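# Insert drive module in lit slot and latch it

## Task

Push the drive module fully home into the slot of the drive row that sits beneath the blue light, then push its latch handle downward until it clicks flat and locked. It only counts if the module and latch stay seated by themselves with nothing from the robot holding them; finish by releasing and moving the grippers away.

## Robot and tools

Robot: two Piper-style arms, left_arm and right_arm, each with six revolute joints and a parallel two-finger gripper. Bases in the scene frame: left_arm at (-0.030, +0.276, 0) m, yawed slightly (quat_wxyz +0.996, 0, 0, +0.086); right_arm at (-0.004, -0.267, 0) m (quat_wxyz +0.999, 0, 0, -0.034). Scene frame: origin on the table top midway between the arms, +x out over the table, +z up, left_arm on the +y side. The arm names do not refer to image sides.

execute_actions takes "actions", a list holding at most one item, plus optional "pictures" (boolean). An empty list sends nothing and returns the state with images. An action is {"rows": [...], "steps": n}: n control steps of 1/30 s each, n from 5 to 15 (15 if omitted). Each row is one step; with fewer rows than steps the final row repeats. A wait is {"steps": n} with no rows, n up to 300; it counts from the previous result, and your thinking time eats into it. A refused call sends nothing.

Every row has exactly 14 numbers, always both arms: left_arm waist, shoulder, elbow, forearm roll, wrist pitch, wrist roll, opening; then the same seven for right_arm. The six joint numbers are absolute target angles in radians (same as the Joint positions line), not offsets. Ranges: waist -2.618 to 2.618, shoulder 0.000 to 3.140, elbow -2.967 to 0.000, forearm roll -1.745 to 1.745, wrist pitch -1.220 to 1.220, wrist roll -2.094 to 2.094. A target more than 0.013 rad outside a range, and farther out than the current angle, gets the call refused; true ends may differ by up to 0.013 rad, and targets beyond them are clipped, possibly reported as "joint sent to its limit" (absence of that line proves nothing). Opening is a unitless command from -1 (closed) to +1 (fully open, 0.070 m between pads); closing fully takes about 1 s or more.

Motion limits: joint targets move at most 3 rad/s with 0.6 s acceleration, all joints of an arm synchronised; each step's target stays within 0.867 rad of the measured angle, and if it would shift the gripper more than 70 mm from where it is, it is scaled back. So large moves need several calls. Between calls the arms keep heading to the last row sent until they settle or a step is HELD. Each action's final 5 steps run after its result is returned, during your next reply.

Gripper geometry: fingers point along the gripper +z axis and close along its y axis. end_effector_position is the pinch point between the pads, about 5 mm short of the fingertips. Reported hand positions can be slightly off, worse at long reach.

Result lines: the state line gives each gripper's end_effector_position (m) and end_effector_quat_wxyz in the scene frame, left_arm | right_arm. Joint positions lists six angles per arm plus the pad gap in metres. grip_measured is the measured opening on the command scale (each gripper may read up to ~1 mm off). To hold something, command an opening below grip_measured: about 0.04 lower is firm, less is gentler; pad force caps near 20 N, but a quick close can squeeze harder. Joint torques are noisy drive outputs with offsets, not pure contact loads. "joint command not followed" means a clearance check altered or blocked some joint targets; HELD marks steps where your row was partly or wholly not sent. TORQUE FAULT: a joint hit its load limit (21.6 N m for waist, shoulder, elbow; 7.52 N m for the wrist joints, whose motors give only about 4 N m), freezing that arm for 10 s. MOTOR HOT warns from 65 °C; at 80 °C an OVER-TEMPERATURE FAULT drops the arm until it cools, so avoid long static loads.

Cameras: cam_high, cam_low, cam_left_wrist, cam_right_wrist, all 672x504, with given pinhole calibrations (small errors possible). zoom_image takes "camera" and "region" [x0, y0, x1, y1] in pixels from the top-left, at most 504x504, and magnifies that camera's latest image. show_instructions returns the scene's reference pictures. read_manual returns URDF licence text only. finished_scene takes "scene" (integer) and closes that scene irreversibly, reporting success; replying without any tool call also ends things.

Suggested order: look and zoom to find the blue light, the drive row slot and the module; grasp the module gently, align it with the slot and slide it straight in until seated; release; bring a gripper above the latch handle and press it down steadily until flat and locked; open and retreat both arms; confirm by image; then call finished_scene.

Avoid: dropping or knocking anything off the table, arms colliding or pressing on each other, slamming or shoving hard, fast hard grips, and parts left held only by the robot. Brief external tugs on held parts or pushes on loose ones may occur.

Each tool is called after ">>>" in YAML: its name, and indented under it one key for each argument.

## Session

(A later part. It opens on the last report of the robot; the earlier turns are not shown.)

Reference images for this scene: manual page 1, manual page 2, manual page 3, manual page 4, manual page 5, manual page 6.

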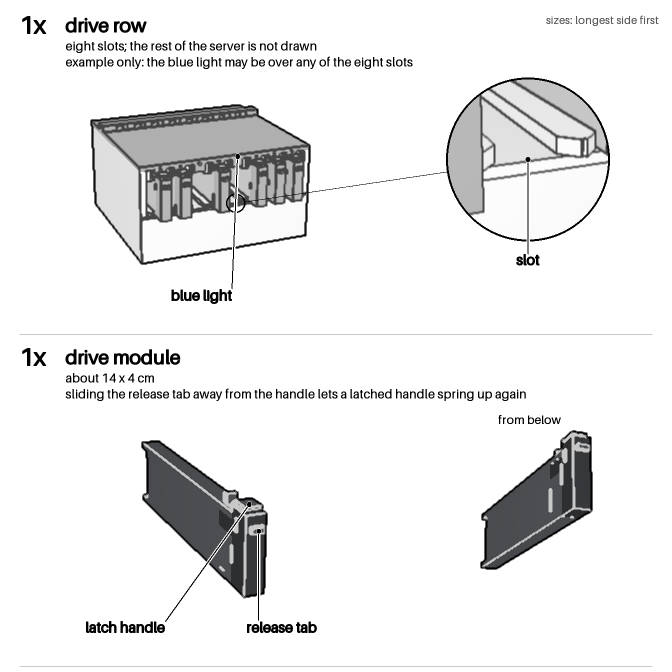

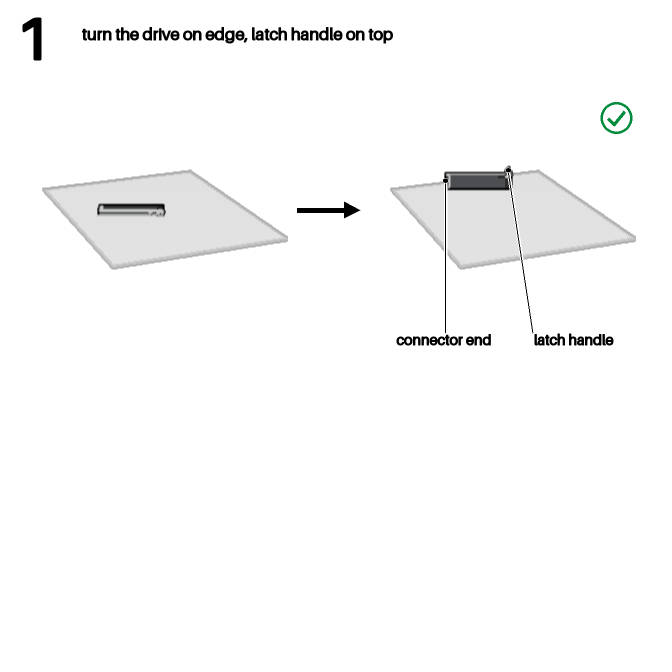

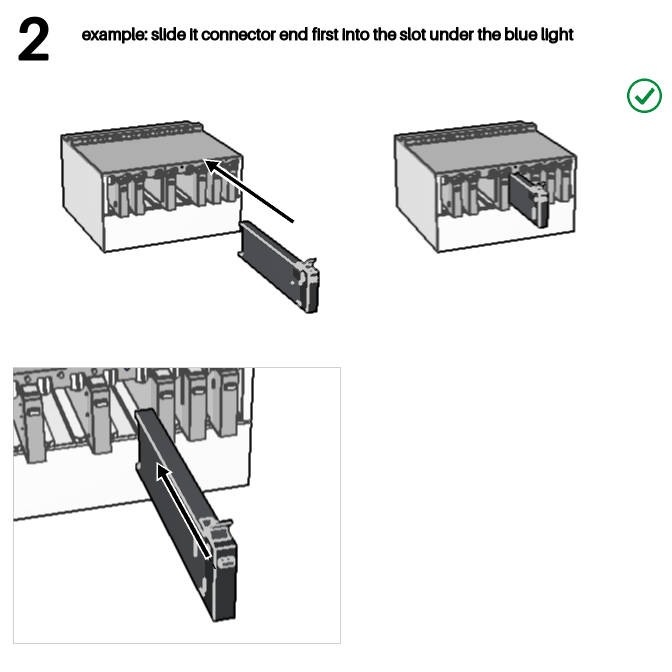

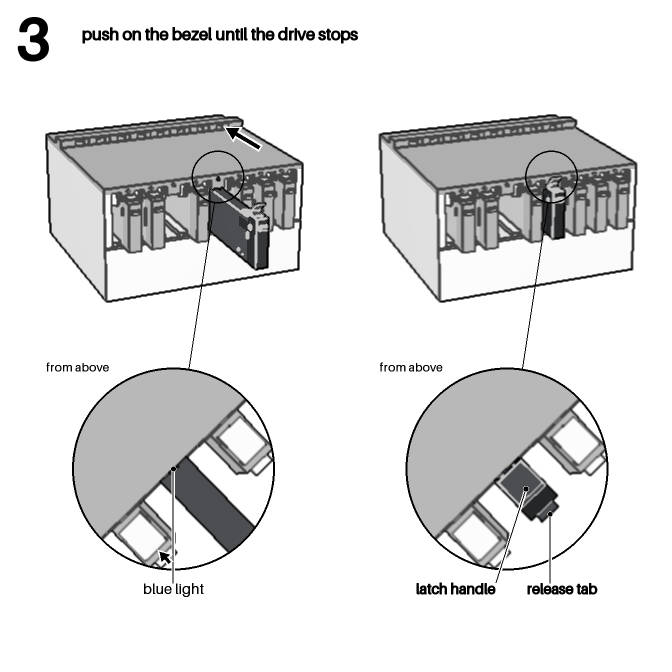

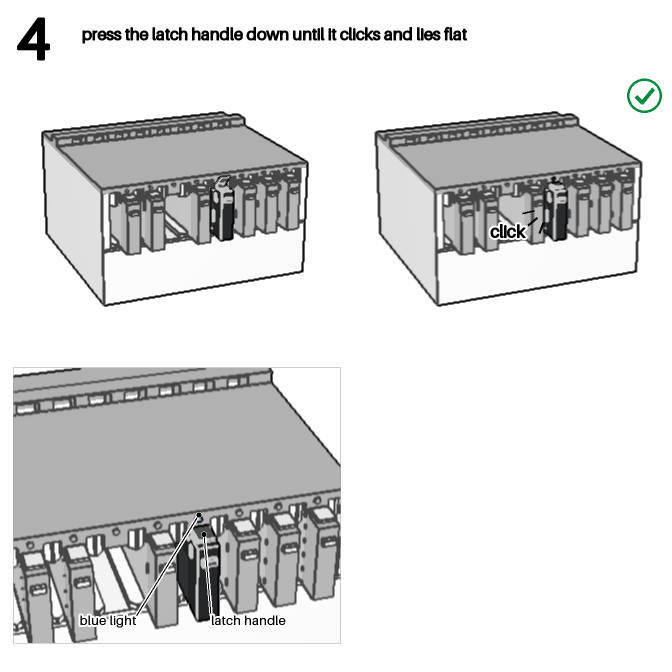

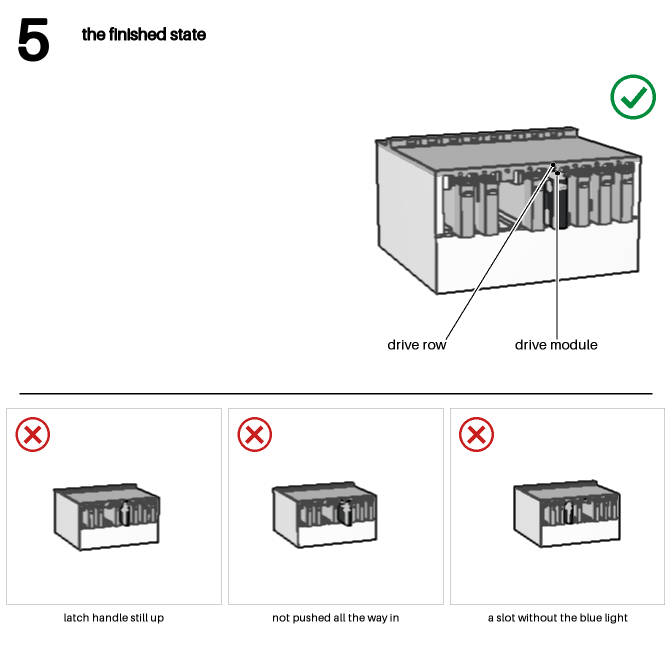

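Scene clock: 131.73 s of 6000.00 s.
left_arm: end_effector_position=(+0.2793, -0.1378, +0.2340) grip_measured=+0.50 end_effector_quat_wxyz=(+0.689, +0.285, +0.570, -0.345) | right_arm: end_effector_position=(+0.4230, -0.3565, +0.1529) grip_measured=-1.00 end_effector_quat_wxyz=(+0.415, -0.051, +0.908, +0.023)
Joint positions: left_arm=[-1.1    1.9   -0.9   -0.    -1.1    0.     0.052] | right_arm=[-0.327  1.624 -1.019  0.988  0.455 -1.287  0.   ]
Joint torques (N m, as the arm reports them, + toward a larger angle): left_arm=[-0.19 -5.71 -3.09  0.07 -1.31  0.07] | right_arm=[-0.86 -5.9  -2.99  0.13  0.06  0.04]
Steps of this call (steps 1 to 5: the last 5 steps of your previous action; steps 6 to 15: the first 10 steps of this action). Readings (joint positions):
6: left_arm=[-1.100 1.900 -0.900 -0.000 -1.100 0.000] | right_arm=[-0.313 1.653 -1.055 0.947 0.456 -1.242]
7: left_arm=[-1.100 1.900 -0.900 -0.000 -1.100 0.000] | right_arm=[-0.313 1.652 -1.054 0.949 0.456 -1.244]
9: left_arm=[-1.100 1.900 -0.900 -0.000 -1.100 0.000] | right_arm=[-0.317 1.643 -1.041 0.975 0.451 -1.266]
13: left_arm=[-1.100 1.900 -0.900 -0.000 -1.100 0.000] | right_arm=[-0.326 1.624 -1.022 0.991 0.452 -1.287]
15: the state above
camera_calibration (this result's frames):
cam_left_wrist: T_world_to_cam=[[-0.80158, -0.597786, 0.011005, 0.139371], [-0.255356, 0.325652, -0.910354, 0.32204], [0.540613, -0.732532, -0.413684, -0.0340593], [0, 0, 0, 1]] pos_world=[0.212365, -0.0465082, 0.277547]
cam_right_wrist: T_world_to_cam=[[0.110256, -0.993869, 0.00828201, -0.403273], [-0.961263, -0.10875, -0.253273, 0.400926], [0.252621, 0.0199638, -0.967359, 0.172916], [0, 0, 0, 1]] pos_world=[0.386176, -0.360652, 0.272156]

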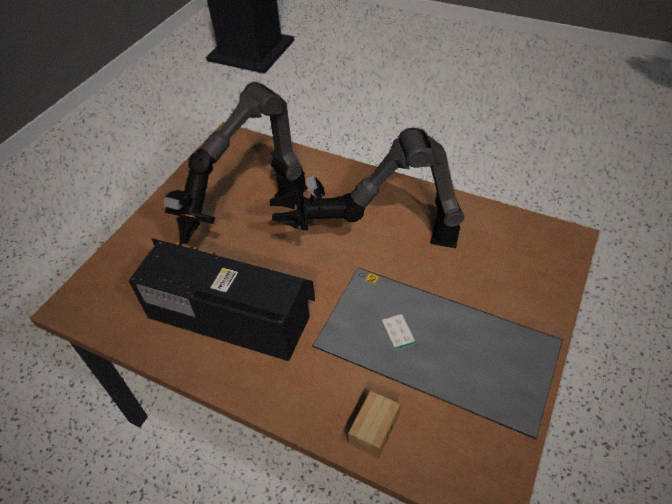

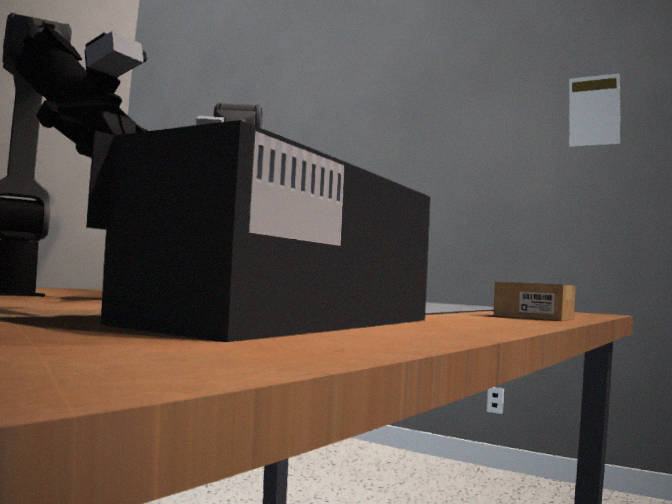

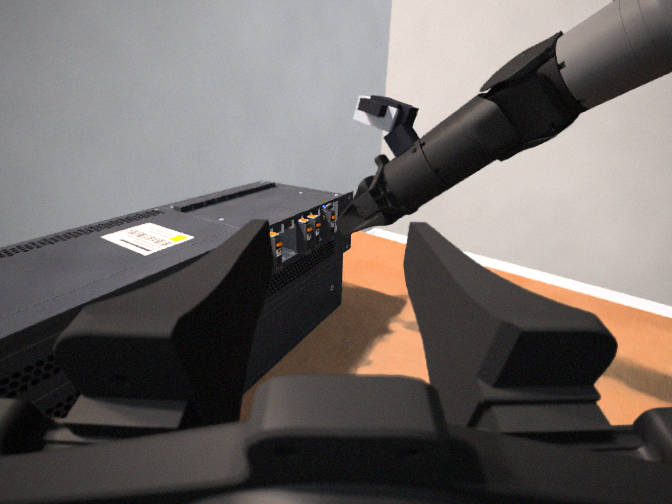

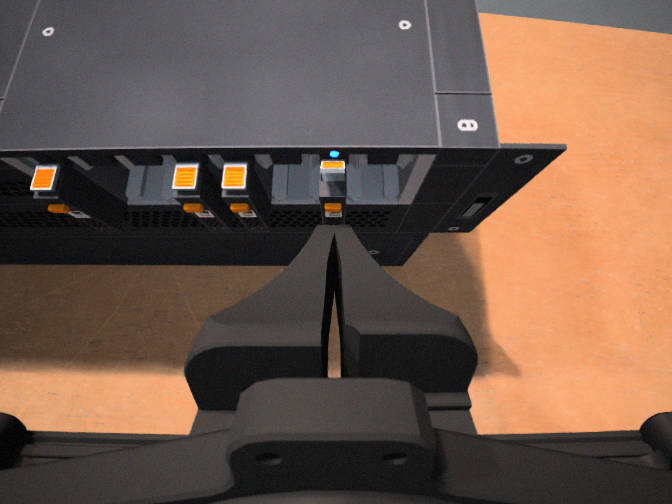

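>>> execute_actions:
  actions:
    - {"rows":[[-1.1,1.9,-0.9,0,-1.1,0,0.5,-0.3640,1.5256,-1.0422,0.8248,0.5611,-1.124,-1]],"steps":15}

>>> execute_actions:
  actions:
    - {"rows":[[-1.1,1.9,-0.9,0,-1.1,0,0.5,-0.2762,1.6648,-1.2935,0.6430,0.5889,-0.872,-1]],"steps":15}

>>> execute_actions:
  actions:
    - {"steps":15}
  pictures: true

>>> zoom_image:
  camera: "cam_left_wrist"
  region: [280, 160, 400, 250]

Scene clock: 133.27 s of 6000.00 s.
left_arm: end_effector_position=(+0.2793, -0.1378, +0.2340) grip_measured=+0.50 end_effector_quat_wxyz=(+0.689, +0.285, +0.570, -0.345) | right_arm: end_effector_position=(+0.4028, -0.3583, +0.1841) grip_measured=-1.00 end_effector_quat_wxyz=(+0.413, -0.053, +0.909, +0.024)
Joint positions: left_arm=[-1.1    1.9   -0.9   -0.    -1.1    0.     0.052] | right_arm=[-0.363  1.526 -1.041  0.829  0.559 -1.128  0.   ]
Joint torques (N m, as the arm reports them, + toward a larger angle): left_arm=[-0.2  -5.79 -3.02  0.08 -1.29  0.08] | right_arm=[-0.42 -4.03 -4.06  0.45 -0.25 -0.26]
Steps of this call (steps 1 to 5: the last 5 steps of your previous action; steps 6 to 15: the robot went on to your last target; steps 16 to 36: nothing new was sent; steps 37 to 46: the first 10 steps of this action). Readings (joint positions):
37: left_arm=[-1.100 1.900 -0.900 -0.000 -1.100 0.000] | right_arm=[-0.332 1.619 -1.011 0.981 0.461 -1.286]
38: left_arm=[-1.100 1.900 -0.900 -0.000 -1.100 0.000] | right_arm=[-0.332 1.617 -1.011 0.978 0.463 -1.283]
40: left_arm=[-1.100 1.900 -0.900 -0.000 -1.100 0.000] | right_arm=[-0.337 1.604 -1.013 0.953 0.479 -1.258]
44: left_arm=[-1.100 1.900 -0.900 -0.000 -1.100 0.000] | right_arm=[-0.358 1.544 -1.035 0.855 0.542 -1.156]
46: the state above

Scene clock: 133.77 s of 6000.00 s.
left_arm: end_effector_position=(+0.2793, -0.1378, +0.2340) grip_measured=+0.50 end_effector_quat_wxyz=(+0.689, +0.285, +0.570, -0.345) | right_arm: end_effector_position=(+0.4456, -0.3542, +0.2018) grip_measured=-1.00 end_effector_quat_wxyz=(+0.412, -0.053, +0.909, +0.024)
Joint positions: left_arm=[-1.1    1.9   -0.9   -0.    -1.1    0.     0.052] | right_arm=[-0.292  1.639 -1.248  0.677  0.583 -0.918  0.   ]
Joint torques (N m, as the arm reports them, + toward a larger angle): left_arm=[-0.11 -5.72 -2.97  0.06 -1.31  0.06] | right_arm=[-0.36 -5.82 -3.43  0.33 -0.1  -0.31]
Steps of this call (steps 1 to 5: the last 5 steps of your previous action; steps 6 to 15: the first 10 steps of this action). Readings (joint positions):
6: left_arm=[-1.100 1.900 -0.900 -0.000 -1.100 0.000] | right_arm=[-0.365 1.524 -1.043 0.824 0.562 -1.123]
7: left_arm=[-1.100 1.900 -0.900 -0.000 -1.100 0.000] | right_arm=[-0.364 1.526 -1.045 0.823 0.562 -1.121]
9: left_arm=[-1.100 1.900 -0.900 -0.000 -1.100 0.000] | right_arm=[-0.355 1.540 -1.069 0.806 0.563 -1.097]
13: left_arm=[-1.100 1.900 -0.900 -0.000 -1.100 0.000] | right_arm=[-0.314 1.605 -1.187 0.720 0.576 -0.979]
15: the state above

Scene clock: 134.27 s of 6000.00 s.
left_arm: end_effector_position=(+0.2793, -0.1378, +0.2340) grip_measured=+0.50 end_effector_quat_wxyz=(+0.689, +0.285, +0.570, -0.345) | right_arm: end_effector_position=(+0.4549, -0.3525, +0.2047) grip_measured=-1.00 end_effector_quat_wxyz=(+0.412, -0.053, +0.910, +0.024)
Joint positions: left_arm=[-1.1    1.9   -0.9   -0.    -1.1    0.     0.052] | right_arm=[-0.276  1.666 -1.294  0.643  0.589 -0.872  0.   ]
Joint torques (N m, as the arm reports them, + toward a larger angle): left_arm=[-0.06 -5.8  -3.02  0.06 -1.32  0.07] | right_arm=[-0.93 -6.32 -3.1   0.49 -0.19 -0.18]
Kept back: nothing.
Steps of this call (steps 1 to 5: the last 5 steps of your previous action; steps 6 to 15: the robot went on to your last target). Readings (joint positions):
1: left_arm=[-1.100 1.900 -0.900 -0.000 -1.100 0.000] | right_arm=[-0.285 1.651 -1.269 0.662 0.585 -0.897]
2: left_arm=[-1.100 1.900 -0.900 -0.000 -1.100 0.000] | right_arm=[-0.280 1.659 -1.283 0.651 0.587 -0.883]
4: left_arm=[-1.100 1.900 -0.900 -0.000 -1.100 0.000] | right_arm=[-0.275 1.666 -1.295 0.642 0.589 -0.870]
8: left_arm=[-1.100 1.900 -0.900 -0.000 -1.100 0.000] | right_arm=[-0.275 1.666 -1.295 0.642 0.589 -0.872]
15: the state above
camera_calibration (this result's frames):
cam_left_wrist: T_world_to_cam=[[-0.80158, -0.597786, 0.0110052, 0.139371], [-0.255357, 0.325652, -0.910354, 0.32204], [0.540613, -0.732532, -0.413685, -0.0340592], [0, 0, 0, 1]] pos_world=[0.212365, -0.0465082, 0.277547]
cam_right_wrist: T_world_to_cam=[[0.11317, -0.993549, 0.00730822, -0.404298], [-0.962866, -0.111484, -0.245889, 0.443451], [0.245117, 0.0207904, -0.969271, 0.21898], [0, 0, 0, 1]] pos_world=[0.419062, -0.356805, 0.324245]

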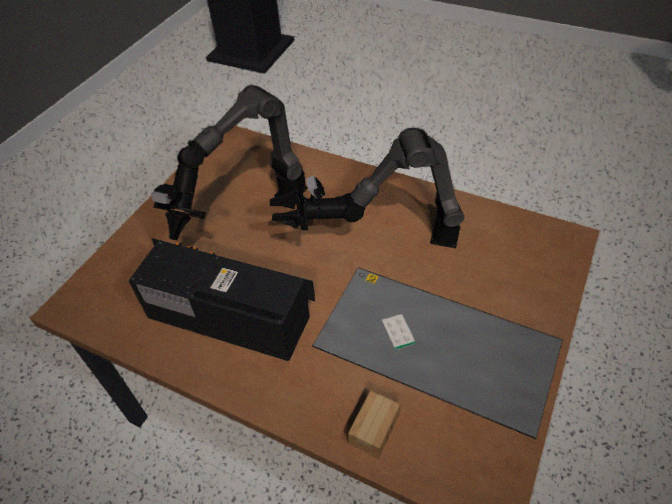

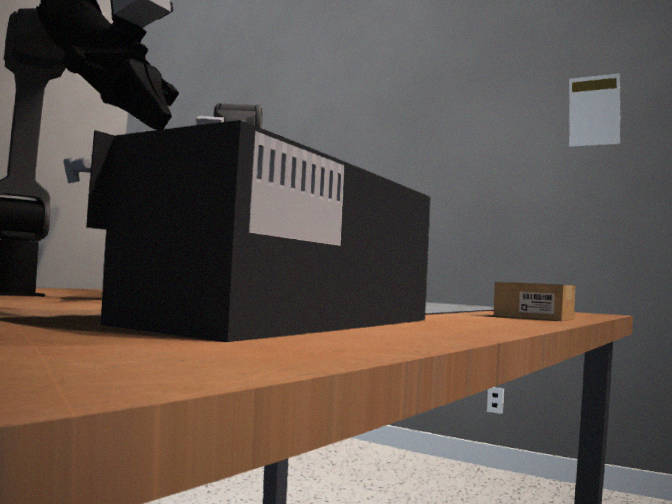

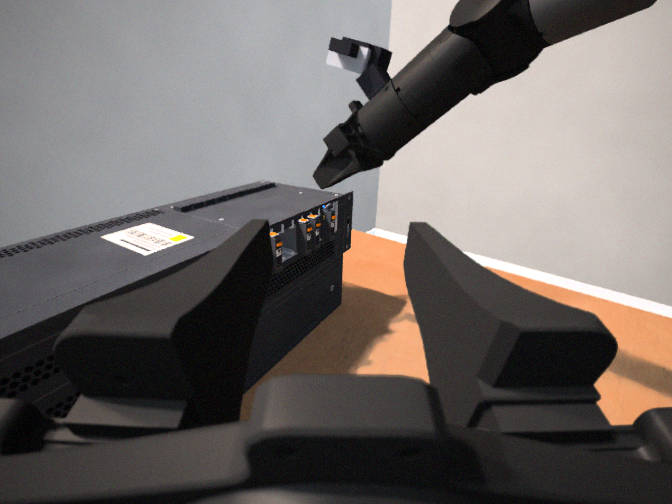

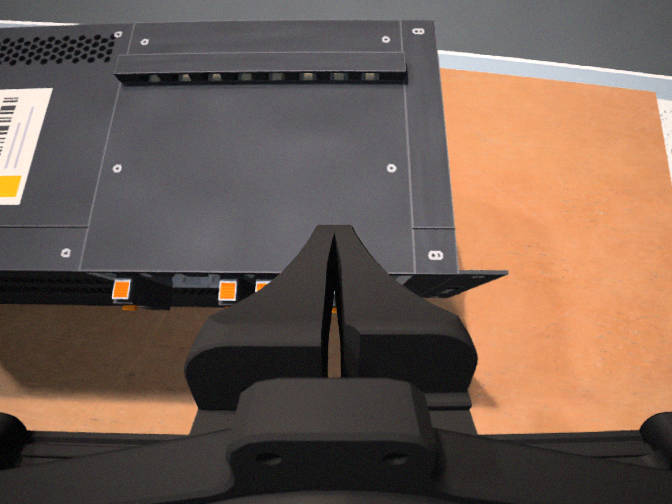

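Region (280, 160, 400, 250) of cam_left_wrist's 672x504 image, scaled by 4.200, with more detail than that image has; it fills the top 378 rows of this view, and the rest is white.

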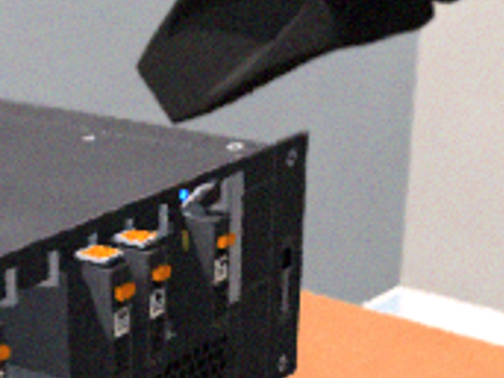

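>>> execute_actions:
  actions:
    - {"rows":[[-1.1,1.9,-0.9,0,-1.1,0,0.5,-0.2812,1.6721,-1.2261,0.7248,0.5354,-0.971,-1]],"steps":15}

>>> execute_actions:
  actions:
    - {"steps":10}
  pictures: true

>>> zoom_image:
  camera: "cam_left_wrist"
  region: [280, 160, 400, 250]

Scene clock: 134.93 s of 6000.00 s.
left_arm: end_effector_position=(+0.2793, -0.1378, +0.2340) grip_measured=+0.50 end_effector_quat_wxyz=(+0.689, +0.285, +0.570, -0.345) | right_arm: end_effector_position=(+0.4516, -0.3526, +0.1856) grip_measured=-1.00 end_effector_quat_wxyz=(+0.411, -0.053, +0.910, +0.025)
Joint positions: left_arm=[-1.1    1.9   -0.9   -0.    -1.1    0.     0.052] | right_arm=[-0.281  1.672 -1.223  0.727  0.535 -0.973  0.   ]
Joint torques (N m, as the arm reports them, + toward a larger angle): left_arm=[-0.09 -5.83 -3.1   0.07 -1.32  0.07] | right_arm=[-0.68 -5.29 -4.6   0.15 -0.21  0.07]
Steps of this call (steps 1 to 10: the robot went on to your last target; steps 11 to 20: the first 10 steps of this action). Readings (joint positions):
11: left_arm=[-1.100 1.900 -0.900 -0.000 -1.100 0.000] | right_arm=[-0.276 1.665 -1.293 0.643 0.589 -0.872]
12: left_arm=[-1.100 1.900 -0.900 -0.000 -1.100 0.000] | right_arm=[-0.276 1.665 -1.292 0.646 0.588 -0.875]
14: left_arm=[-1.100 1.900 -0.900 -0.000 -1.100 0.000] | right_arm=[-0.278 1.665 -1.275 0.666 0.575 -0.900]
18: left_arm=[-1.100 1.900 -0.900 -0.000 -1.100 0.000] | right_arm=[-0.281 1.671 -1.226 0.724 0.537 -0.970]
20: the state above

Scene clock: 135.27 s of 6000.00 s.
left_arm: end_effector_position=(+0.2793, -0.1378, +0.2340) grip_measured=+0.50 end_effector_quat_wxyz=(+0.689, +0.285, +0.570, -0.345) | right_arm: end_effector_position=(+0.4519, -0.3528, +0.1863) grip_measured=-1.00 end_effector_quat_wxyz=(+0.412, -0.053, +0.909, +0.024)
Joint positions: left_arm=[-1.1    1.9   -0.9   -0.    -1.1    0.     0.052] | right_arm=[-0.281  1.672 -1.225  0.725  0.535 -0.971  0.   ]
Joint torques (N m, as the arm reports them, + toward a larger angle): left_arm=[-0.16 -5.77 -2.95  0.07 -1.31  0.06] | right_arm=[-0.57 -5.19 -4.74  0.1  -0.16  0.06]
Kept back: nothing.
Steps of this call (steps 1 to 5: the last 5 steps of your previous action; steps 6 to 10: the robot went on to your last target). Readings (joint positions):
1: left_arm=[-1.100 1.900 -0.900 -0.000 -1.100 0.000] | right_arm=[-0.281 1.672 -1.223 0.727 0.535 -0.972]
2: left_arm=[-1.100 1.900 -0.900 -0.000 -1.100 0.000] | right_arm=[-0.281 1.672 -1.224 0.727 0.535 -0.972]
4: left_arm=[-1.100 1.900 -0.900 -0.000 -1.100 0.000] | right_arm=[-0.281 1.672 -1.224 0.726 0.535 -0.972]
8: left_arm=[-1.100 1.900 -0.900 -0.000 -1.100 0.000] | right_arm=[-0.281 1.672 -1.225 0.725 0.535 -0.971]
10: the state above
camera_calibration (this result's frames):
cam_left_wrist: T_world_to_cam=[[-0.80158, -0.597786, 0.0110054, 0.139371], [-0.255357, 0.325651, -0.910354, 0.32204], [0.540613, -0.732532, -0.413684, -0.0340593], [0, 0, 0, 1]] pos_world=[0.212365, -0.0465082, 0.277547]
cam_right_wrist: T_world_to_cam=[[0.11496, -0.993346, 0.00692764, -0.404753], [-0.962441, -0.113104, -0.246808, 0.435399], [0.245949, 0.0217054, -0.96904, 0.201746], [0, 0, 0, 1]] pos_world=[0.415957, -0.357193, 0.305763]

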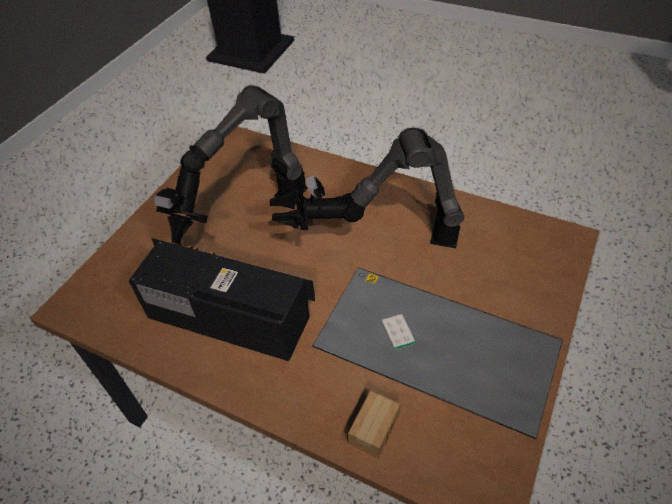

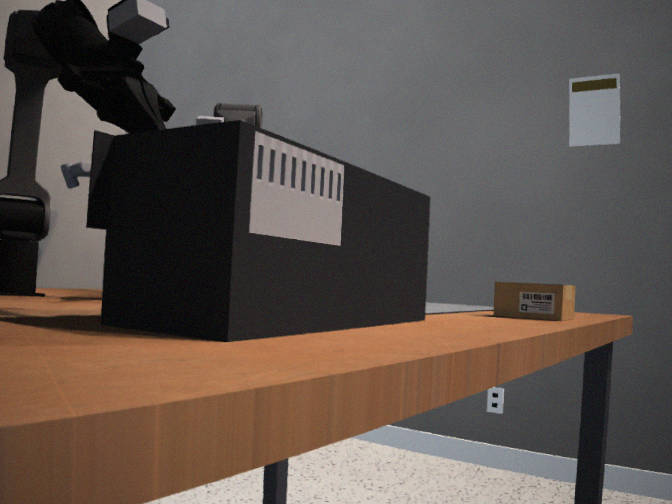

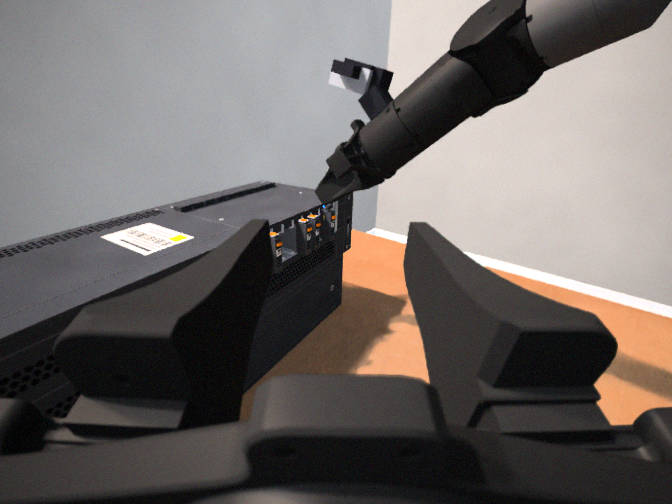

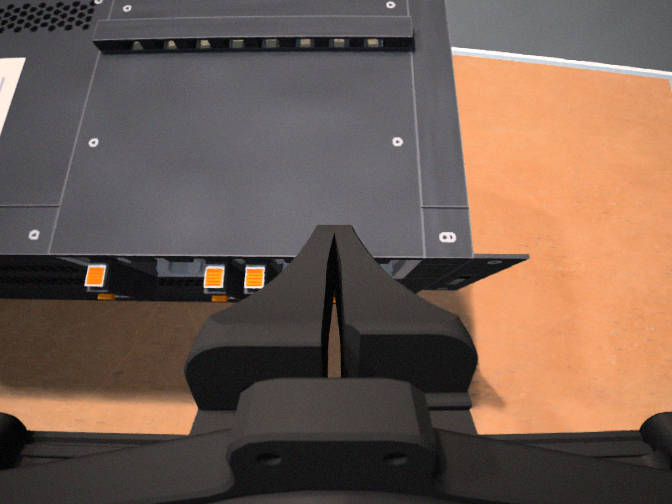

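Region (280, 160, 400, 250) of cam_left_wrist's 672x504 image, scaled by 4.200, with more detail than that image has; it fills the top 378 rows of this view, and the rest is white.

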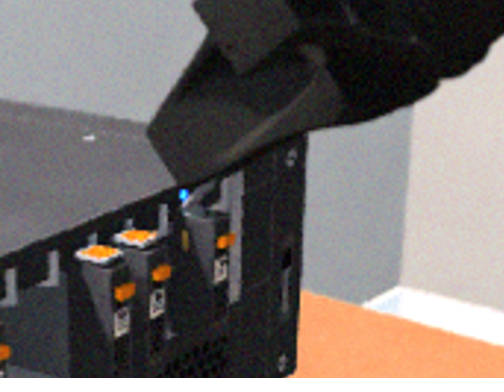

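>>> execute_actions:
  actions:
    - {"rows":[ [-1.1,1.9,-0.9,0,-1.1,0,0.5,-0.2823,1.6715,-1.2190,0.7324,0.5313,-0.9805,-1], [-1.1,1.9,-0.9,0,-1.1,0,0.5,-0.2823,1.6715,-1.2190,0.7324,0.5313,-0.9805,-1], [-1.1,1.9,-0.9,0,-1.1,0,0.5,-0.2834,1.6709,-1.2119,0.7400,0.5272,-0.9900,-1], [-1.1,1.9,-0.9,0,-1.1,0,0.5,-0.2834,1.6709,-1.2119,0.7400,0.5272,-0.9900,-1], [-1.1,1.9,-0.9,0,-1.1,0,0.5,-0.2845,1.6703,-1.2049,0.7476,0.5232,-0.9995,-1], [-1.1,1.9,-0.9,0,-1.1,0,0.5,-0.2845,1.6703,-1.2049,0.7476,0.5232,-0.9995,-1], [-1.1,1.9,-0.9,0,-1.1,0,0.5,-0.2856,1.6696,-1.1978,0.7552,0.5191,-1.0090,-1], [-1.1,1.9,-0.9,0,-1.1,0,0.5,-0.2856,1.6696,-1.1978,0.7552,0.5191,-1.0090,-1], [-1.1,1.9,-0.9,0,-1.1,0,0.5,-0.2867,1.6690,-1.1907,0.7628,0.5150,-1.0185,-1], [-1.1,1.9,-0.9,0,-1.1,0,0.5,-0.2867,1.6690,-1.1907,0.7628,0.5150,-1.0185,-1], [-1.1,1.9,-0.9,0,-1.1,0,0.5,-0.2878,1.6684,-1.1836,0.7704,0.5109,-1.0280,-1]],"steps":15}

>>> execute_actions:
  actions:
    - {"steps":10}
  pictures: true

>>> zoom_image:
  camera: "cam_left_wrist"
  region: [290, 180, 370, 240]

Scene clock: 136.23 s of 6000.00 s.
left_arm: end_effector_position=(+0.2793, -0.1378, +0.2340) grip_measured=+0.50 end_effector_quat_wxyz=(+0.689, +0.285, +0.570, -0.345) | right_arm: end_effector_position=(+0.4497, -0.3534, +0.1811) grip_measured=-1.00 end_effector_quat_wxyz=(+0.414, -0.053, +0.909, +0.023)
Joint positions: left_arm=[-1.1    1.9   -0.9   -0.    -1.1    0.     0.052] | right_arm=[-0.285  1.669 -1.197  0.762  0.515 -1.014  0.   ]
Joint torques (N m, as the arm reports them, + toward a larger angle): left_arm=[-0.08 -5.7  -2.94  0.05 -1.32  0.05] | right_arm=[-2.28 -4.64 -0.7  -0.04  0.02 -0.28]
Steps of this call (steps 1 to 15: the robot went on to your last target; steps 16 to 19: nothing new was sent; steps 20 to 29: the first 10 steps of this action). Readings (joint positions):
20: left_arm=[-1.100 1.900 -0.900 -0.000 -1.100 0.000] | right_arm=[-0.281 1.672 -1.226 0.725 0.535 -0.971]
21: left_arm=[-1.100 1.900 -0.900 -0.000 -1.100 0.000] | right_arm=[-0.281 1.672 -1.225 0.726 0.535 -0.973]
23: left_arm=[-1.100 1.900 -0.900 -0.000 -1.100 0.000] | right_arm=[-0.282 1.672 -1.218 0.736 0.530 -0.986]
27: left_arm=[-1.100 1.900 -0.900 -0.000 -1.100 0.000] | right_arm=[-0.284 1.670 -1.204 0.753 0.520 -1.005]
29: the state above

Scene clock: 136.57 s of 6000.00 s.
left_arm: end_effector_position=(+0.2793, -0.1378, +0.2340) grip_measured=+0.50 end_effector_quat_wxyz=(+0.689, +0.285, +0.570, -0.345) | right_arm: end_effector_position=(+0.4482, -0.3540, +0.1794) grip_measured=-1.00 end_effector_quat_wxyz=(+0.414, -0.053, +0.908, +0.023)
Joint positions: left_arm=[-1.1    1.9   -0.9   -0.    -1.1    0.     0.052] | right_arm=[-0.287  1.666 -1.186  0.773  0.508 -1.029  0.   ]
Joint torques (N m, as the arm reports them, + toward a larger angle): left_arm=[-0.15 -5.7  -3.03  0.07 -1.31  0.07] | right_arm=[-2.13 -2.92  0.25 -0.74  0.64  0.08]
Kept back: nothing.
Steps of this call (steps 1 to 5: the last 5 steps of your previous action; steps 6 to 10: the robot went on to your last target). Readings (joint positions):
1: left_arm=[-1.100 1.900 -0.900 -0.000 -1.100 0.000] | right_arm=[-0.286 1.668 -1.194 0.765 0.513 -1.019]
2: left_arm=[-1.100 1.900 -0.900 -0.000 -1.100 0.000] | right_arm=[-0.287 1.667 -1.190 0.769 0.511 -1.024]
4: left_arm=[-1.100 1.900 -0.900 -0.000 -1.100 0.000] | right_arm=[-0.287 1.666 -1.186 0.773 0.508 -1.029]
8: left_arm=[-1.100 1.900 -0.900 -0.000 -1.100 0.000] | right_arm=[-0.287 1.666 -1.186 0.773 0.508 -1.029]
10: the state above
camera_calibration (this result's frames):
cam_left_wrist: T_world_to_cam=[[-0.80158, -0.597786, 0.0110052, 0.139371], [-0.255356, 0.325652, -0.910354, 0.32204], [0.540613, -0.732532, -0.413684, -0.0340593], [0, 0, 0, 1]] pos_world=[0.212365, -0.0465082, 0.277547]
cam_right_wrist: T_world_to_cam=[[0.112225, -0.993631, 0.0101792, -0.404954], [-0.961523, -0.111172, -0.251224, 0.431092], [0.250755, 0.018406, -0.967876, 0.192448], [0, 0, 0, 1]] pos_world=[0.411694, -0.357991, 0.298688]

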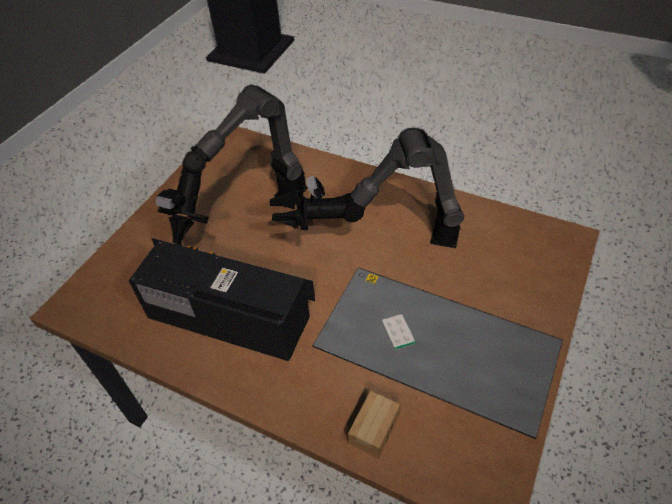

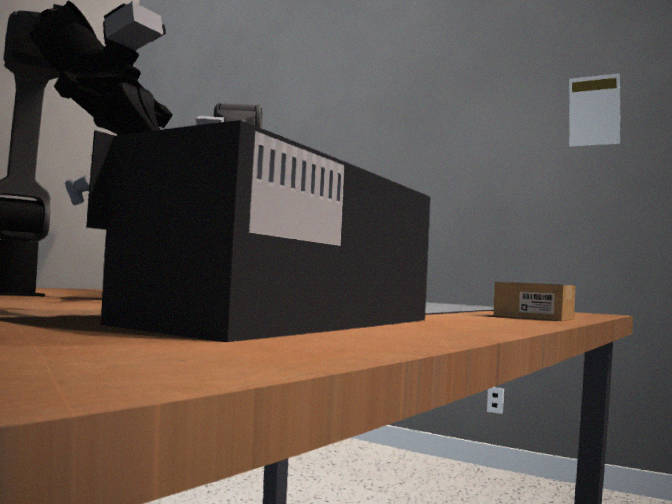

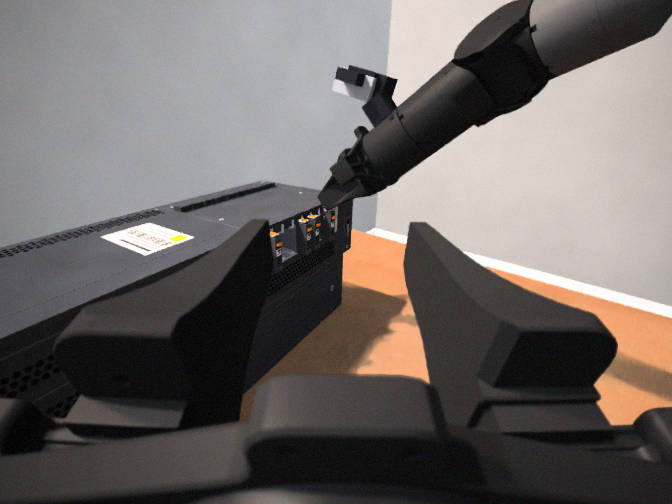

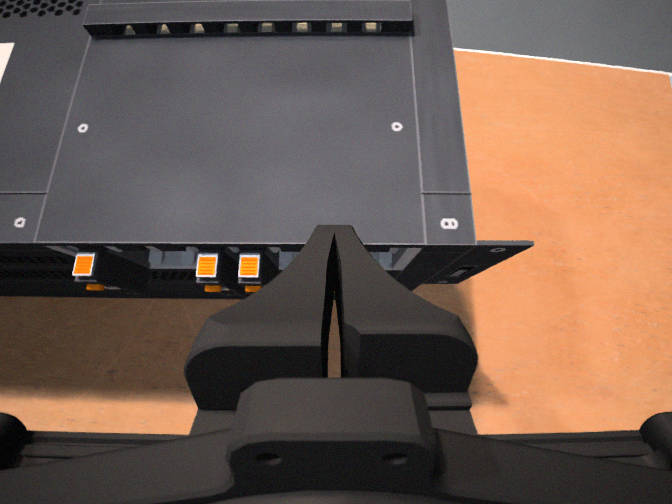

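Region (290, 180, 370, 240) of cam_left_wrist's 672x504 image, scaled by 6.300, with more detail than that image has; it fills the top 378 rows of this view, and the rest is white.

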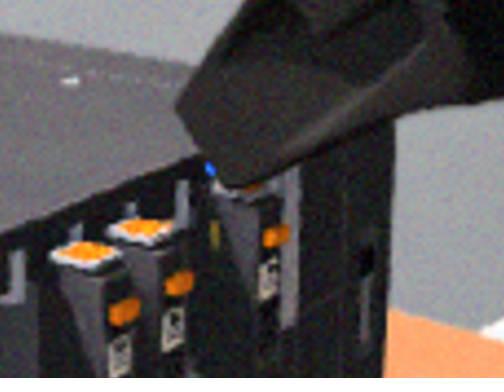

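Looks flat. Lift, then retreat and check.

>>> execute_actions:
  actions:
    - {"rows":[[-1.1,1.9,-0.9,0,-1.1,0,0.5,-0.2862,1.6474,-1.2716,0.6556,0.5937,-0.892,-1]],"steps":15}

>>> execute_actions:
  actions:
    - {"rows":[[-1.1,1.9,-0.9,0,-1.1,0,0.5,-0.3640,1.5256,-1.0422,0.8248,0.5611,-1.124,-1]],"steps":15}

>>> execute_actions:
  actions:
    - {"steps":12}
  pictures: true

>>> zoom_image:
  camera: "cam_left_wrist"
  region: [290, 180, 370, 240]

Scene clock: 137.07 s of 6000.00 s.
left_arm: end_effector_position=(+0.2793, -0.1378, +0.2340) grip_measured=+0.50 end_effector_quat_wxyz=(+0.689, +0.285, +0.570, -0.345) | right_arm: end_effector_position=(+0.4476, -0.3535, +0.2009) grip_measured=-1.00 end_effector_quat_wxyz=(+0.406, -0.053, +0.912, +0.026)
Joint positions: left_arm=[-1.1    1.9   -0.9   -0.    -1.1    0.     0.053] | right_arm=[-0.288  1.651 -1.268  0.652  0.598 -0.891  0.   ]
Joint torques (N m, as the arm reports them, + toward a larger angle): left_arm=[-0.17 -5.76 -3.01  0.08 -1.33  0.07] | right_arm=[ 0.46 -5.59 -3.63  0.36 -0.31 -0.27]
Steps of this call (steps 1 to 5: the robot went on to your last target; steps 6 to 15: the first 10 steps of this action). Readings (joint positions):
6: left_arm=[-1.100 1.900 -0.900 -0.000 -1.100 0.000] | right_arm=[-0.288 1.666 -1.186 0.772 0.509 -1.028]
7: left_arm=[-1.100 1.900 -0.900 -0.000 -1.100 0.000] | right_arm=[-0.288 1.665 -1.186 0.769 0.510 -1.025]
9: left_arm=[-1.100 1.900 -0.900 -0.000 -1.100 0.000] | right_arm=[-0.288 1.665 -1.197 0.744 0.527 -1.000]
13: left_arm=[-1.100 1.900 -0.900 -0.000 -1.100 0.000] | right_arm=[-0.288 1.657 -1.253 0.665 0.589 -0.908]
15: the state above

Scene clock: 137.57 s of 6000.00 s.
left_arm: end_effector_position=(+0.2793, -0.1378, +0.2340) grip_measured=+0.50 end_effector_quat_wxyz=(+0.689, +0.285, +0.570, -0.345) | right_arm: end_effector_position=(+0.4092, -0.3578, +0.1869) grip_measured=-1.00 end_effector_quat_wxyz=(+0.411, -0.054, +0.910, +0.025)
Joint positions: left_arm=[-1.1    1.9   -0.9   -0.    -1.1    0.     0.052] | right_arm=[-0.352  1.544 -1.075  0.8    0.567 -1.09   0.   ]
Joint torques (N m, as the arm reports them, + toward a larger angle): left_arm=[-0.12 -5.81 -3.05  0.06 -1.3   0.04] | right_arm=[-0.13 -5.   -4.41  0.32 -0.34  0.18]
Steps of this call (steps 1 to 5: the last 5 steps of your previous action; steps 6 to 15: the first 10 steps of this action). Readings (joint positions):
6: left_arm=[-1.100 1.900 -0.900 -0.000 -1.100 0.000] | right_arm=[-0.287 1.650 -1.270 0.654 0.595 -0.892]
7: left_arm=[-1.100 1.900 -0.900 -0.000 -1.100 0.000] | right_arm=[-0.287 1.648 -1.268 0.657 0.595 -0.895]
9: left_arm=[-1.100 1.900 -0.900 -0.000 -1.100 0.000] | right_arm=[-0.294 1.634 -1.246 0.676 0.590 -0.920]
13: left_arm=[-1.100 1.900 -0.900 -0.000 -1.100 0.000] | right_arm=[-0.334 1.573 -1.130 0.761 0.574 -1.036]
15: the state above

Scene clock: 137.97 s of 6000.00 s.
left_arm: end_effector_position=(+0.2793, -0.1378, +0.2340) grip_measured=+0.50 end_effector_quat_wxyz=(+0.689, +0.285, +0.570, -0.345) | right_arm: end_effector_position=(+0.4023, -0.3585, +0.1843) grip_measured=-1.00 end_effector_quat_wxyz=(+0.412, -0.052, +0.909, +0.024)
Joint positions: left_arm=[-1.1    1.9   -0.9   -0.    -1.1    0.     0.052] | right_arm=[-0.364  1.524 -1.042  0.826  0.561 -1.124  0.   ]
Joint torques (N m, as the arm reports them, + toward a larger angle): left_arm=[-0.13 -5.92 -3.11  0.07 -1.32  0.06] | right_arm=[ 0.48 -4.17 -4.6   0.15 -0.34  0.06]
Kept back: nothing.
Steps of this call (steps 1 to 5: the last 5 steps of your previous action; steps 6 to 12: the robot went on to your last target). Readings (joint positions):
1: left_arm=[-1.100 1.900 -0.900 -0.000 -1.100 0.000] | right_arm=[-0.358 1.534 -1.058 0.812 0.564 -1.107]
2: left_arm=[-1.100 1.900 -0.900 -0.000 -1.100 0.000] | right_arm=[-0.362 1.528 -1.047 0.821 0.562 -1.119]
4: left_arm=[-1.100 1.900 -0.900 -0.000 -1.100 0.000] | right_arm=[-0.365 1.524 -1.040 0.826 0.561 -1.126]
8: left_arm=[-1.100 1.900 -0.900 -0.000 -1.100 0.000] | right_arm=[-0.365 1.524 -1.041 0.826 0.561 -1.124]
12: the state above
camera_calibration (this result's frames):
cam_left_wrist: T_world_to_cam=[[-0.80158, -0.597786, 0.0110052, 0.139371], [-0.255357, 0.325652, -0.910354, 0.32204], [0.540613, -0.732532, -0.413685, -0.0340593], [0, 0, 0, 1]] pos_world=[0.212365, -0.0465083, 0.277547]
cam_right_wrist: T_world_to_cam=[[0.11282, -0.993587, 0.00752955, -0.404096], [-0.962589, -0.111173, -0.24711, 0.38728], [0.246362, 0.0206311, -0.968958, 0.211617], [0, 0, 0, 1]] pos_world=[0.366247, -0.362815, 0.303791]

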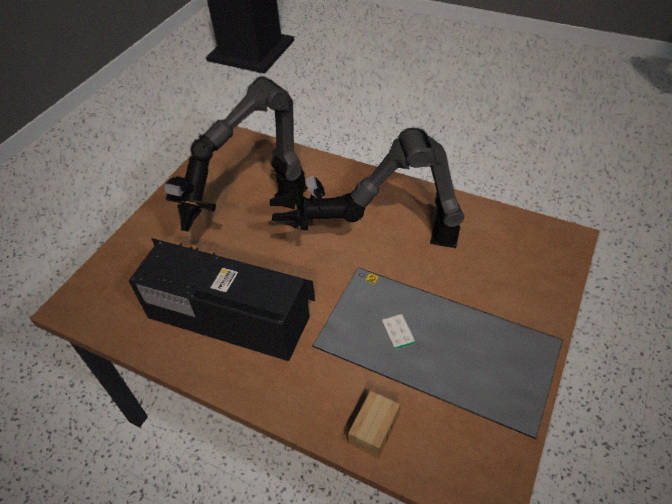

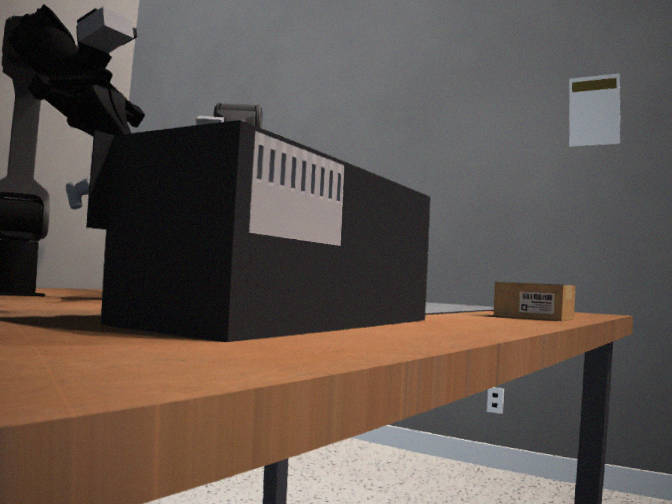

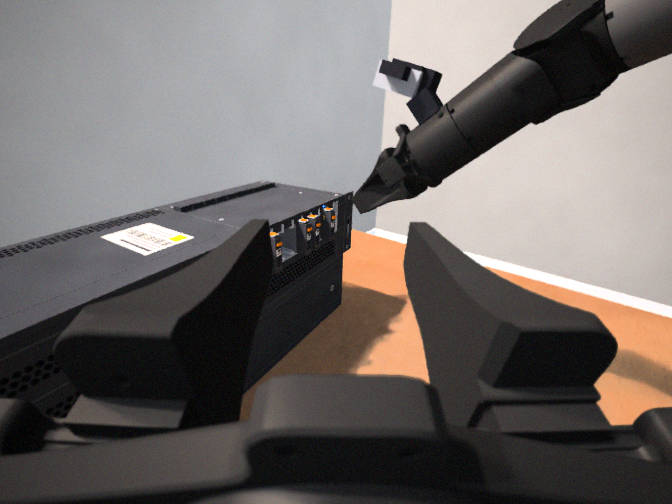

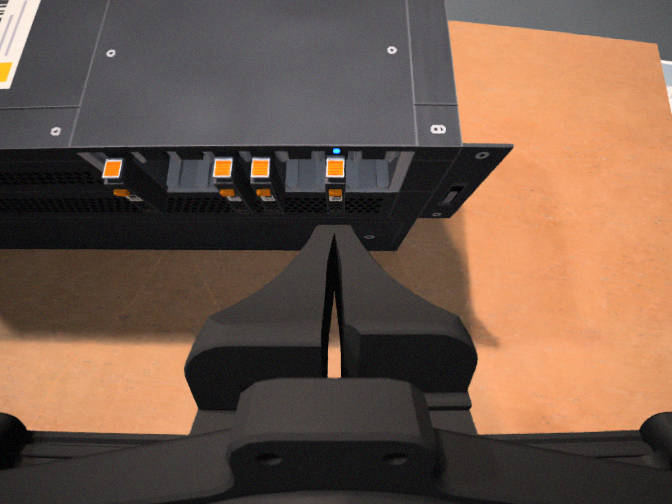

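Region (290, 180, 370, 240) of cam_left_wrist's 672x504 image, scaled by 6.300, with more detail than that image has; it fills the top 378 rows of this view, and the rest is white.

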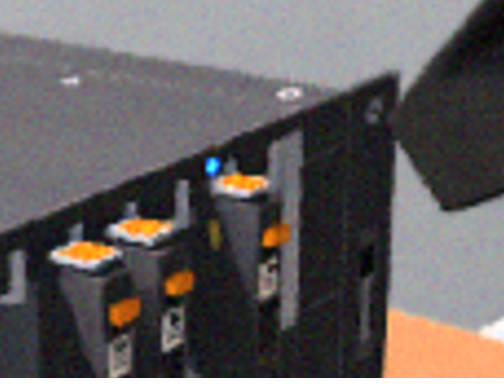

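>>> finished_scene:
  scene: 2

The scene is finished: the task was done.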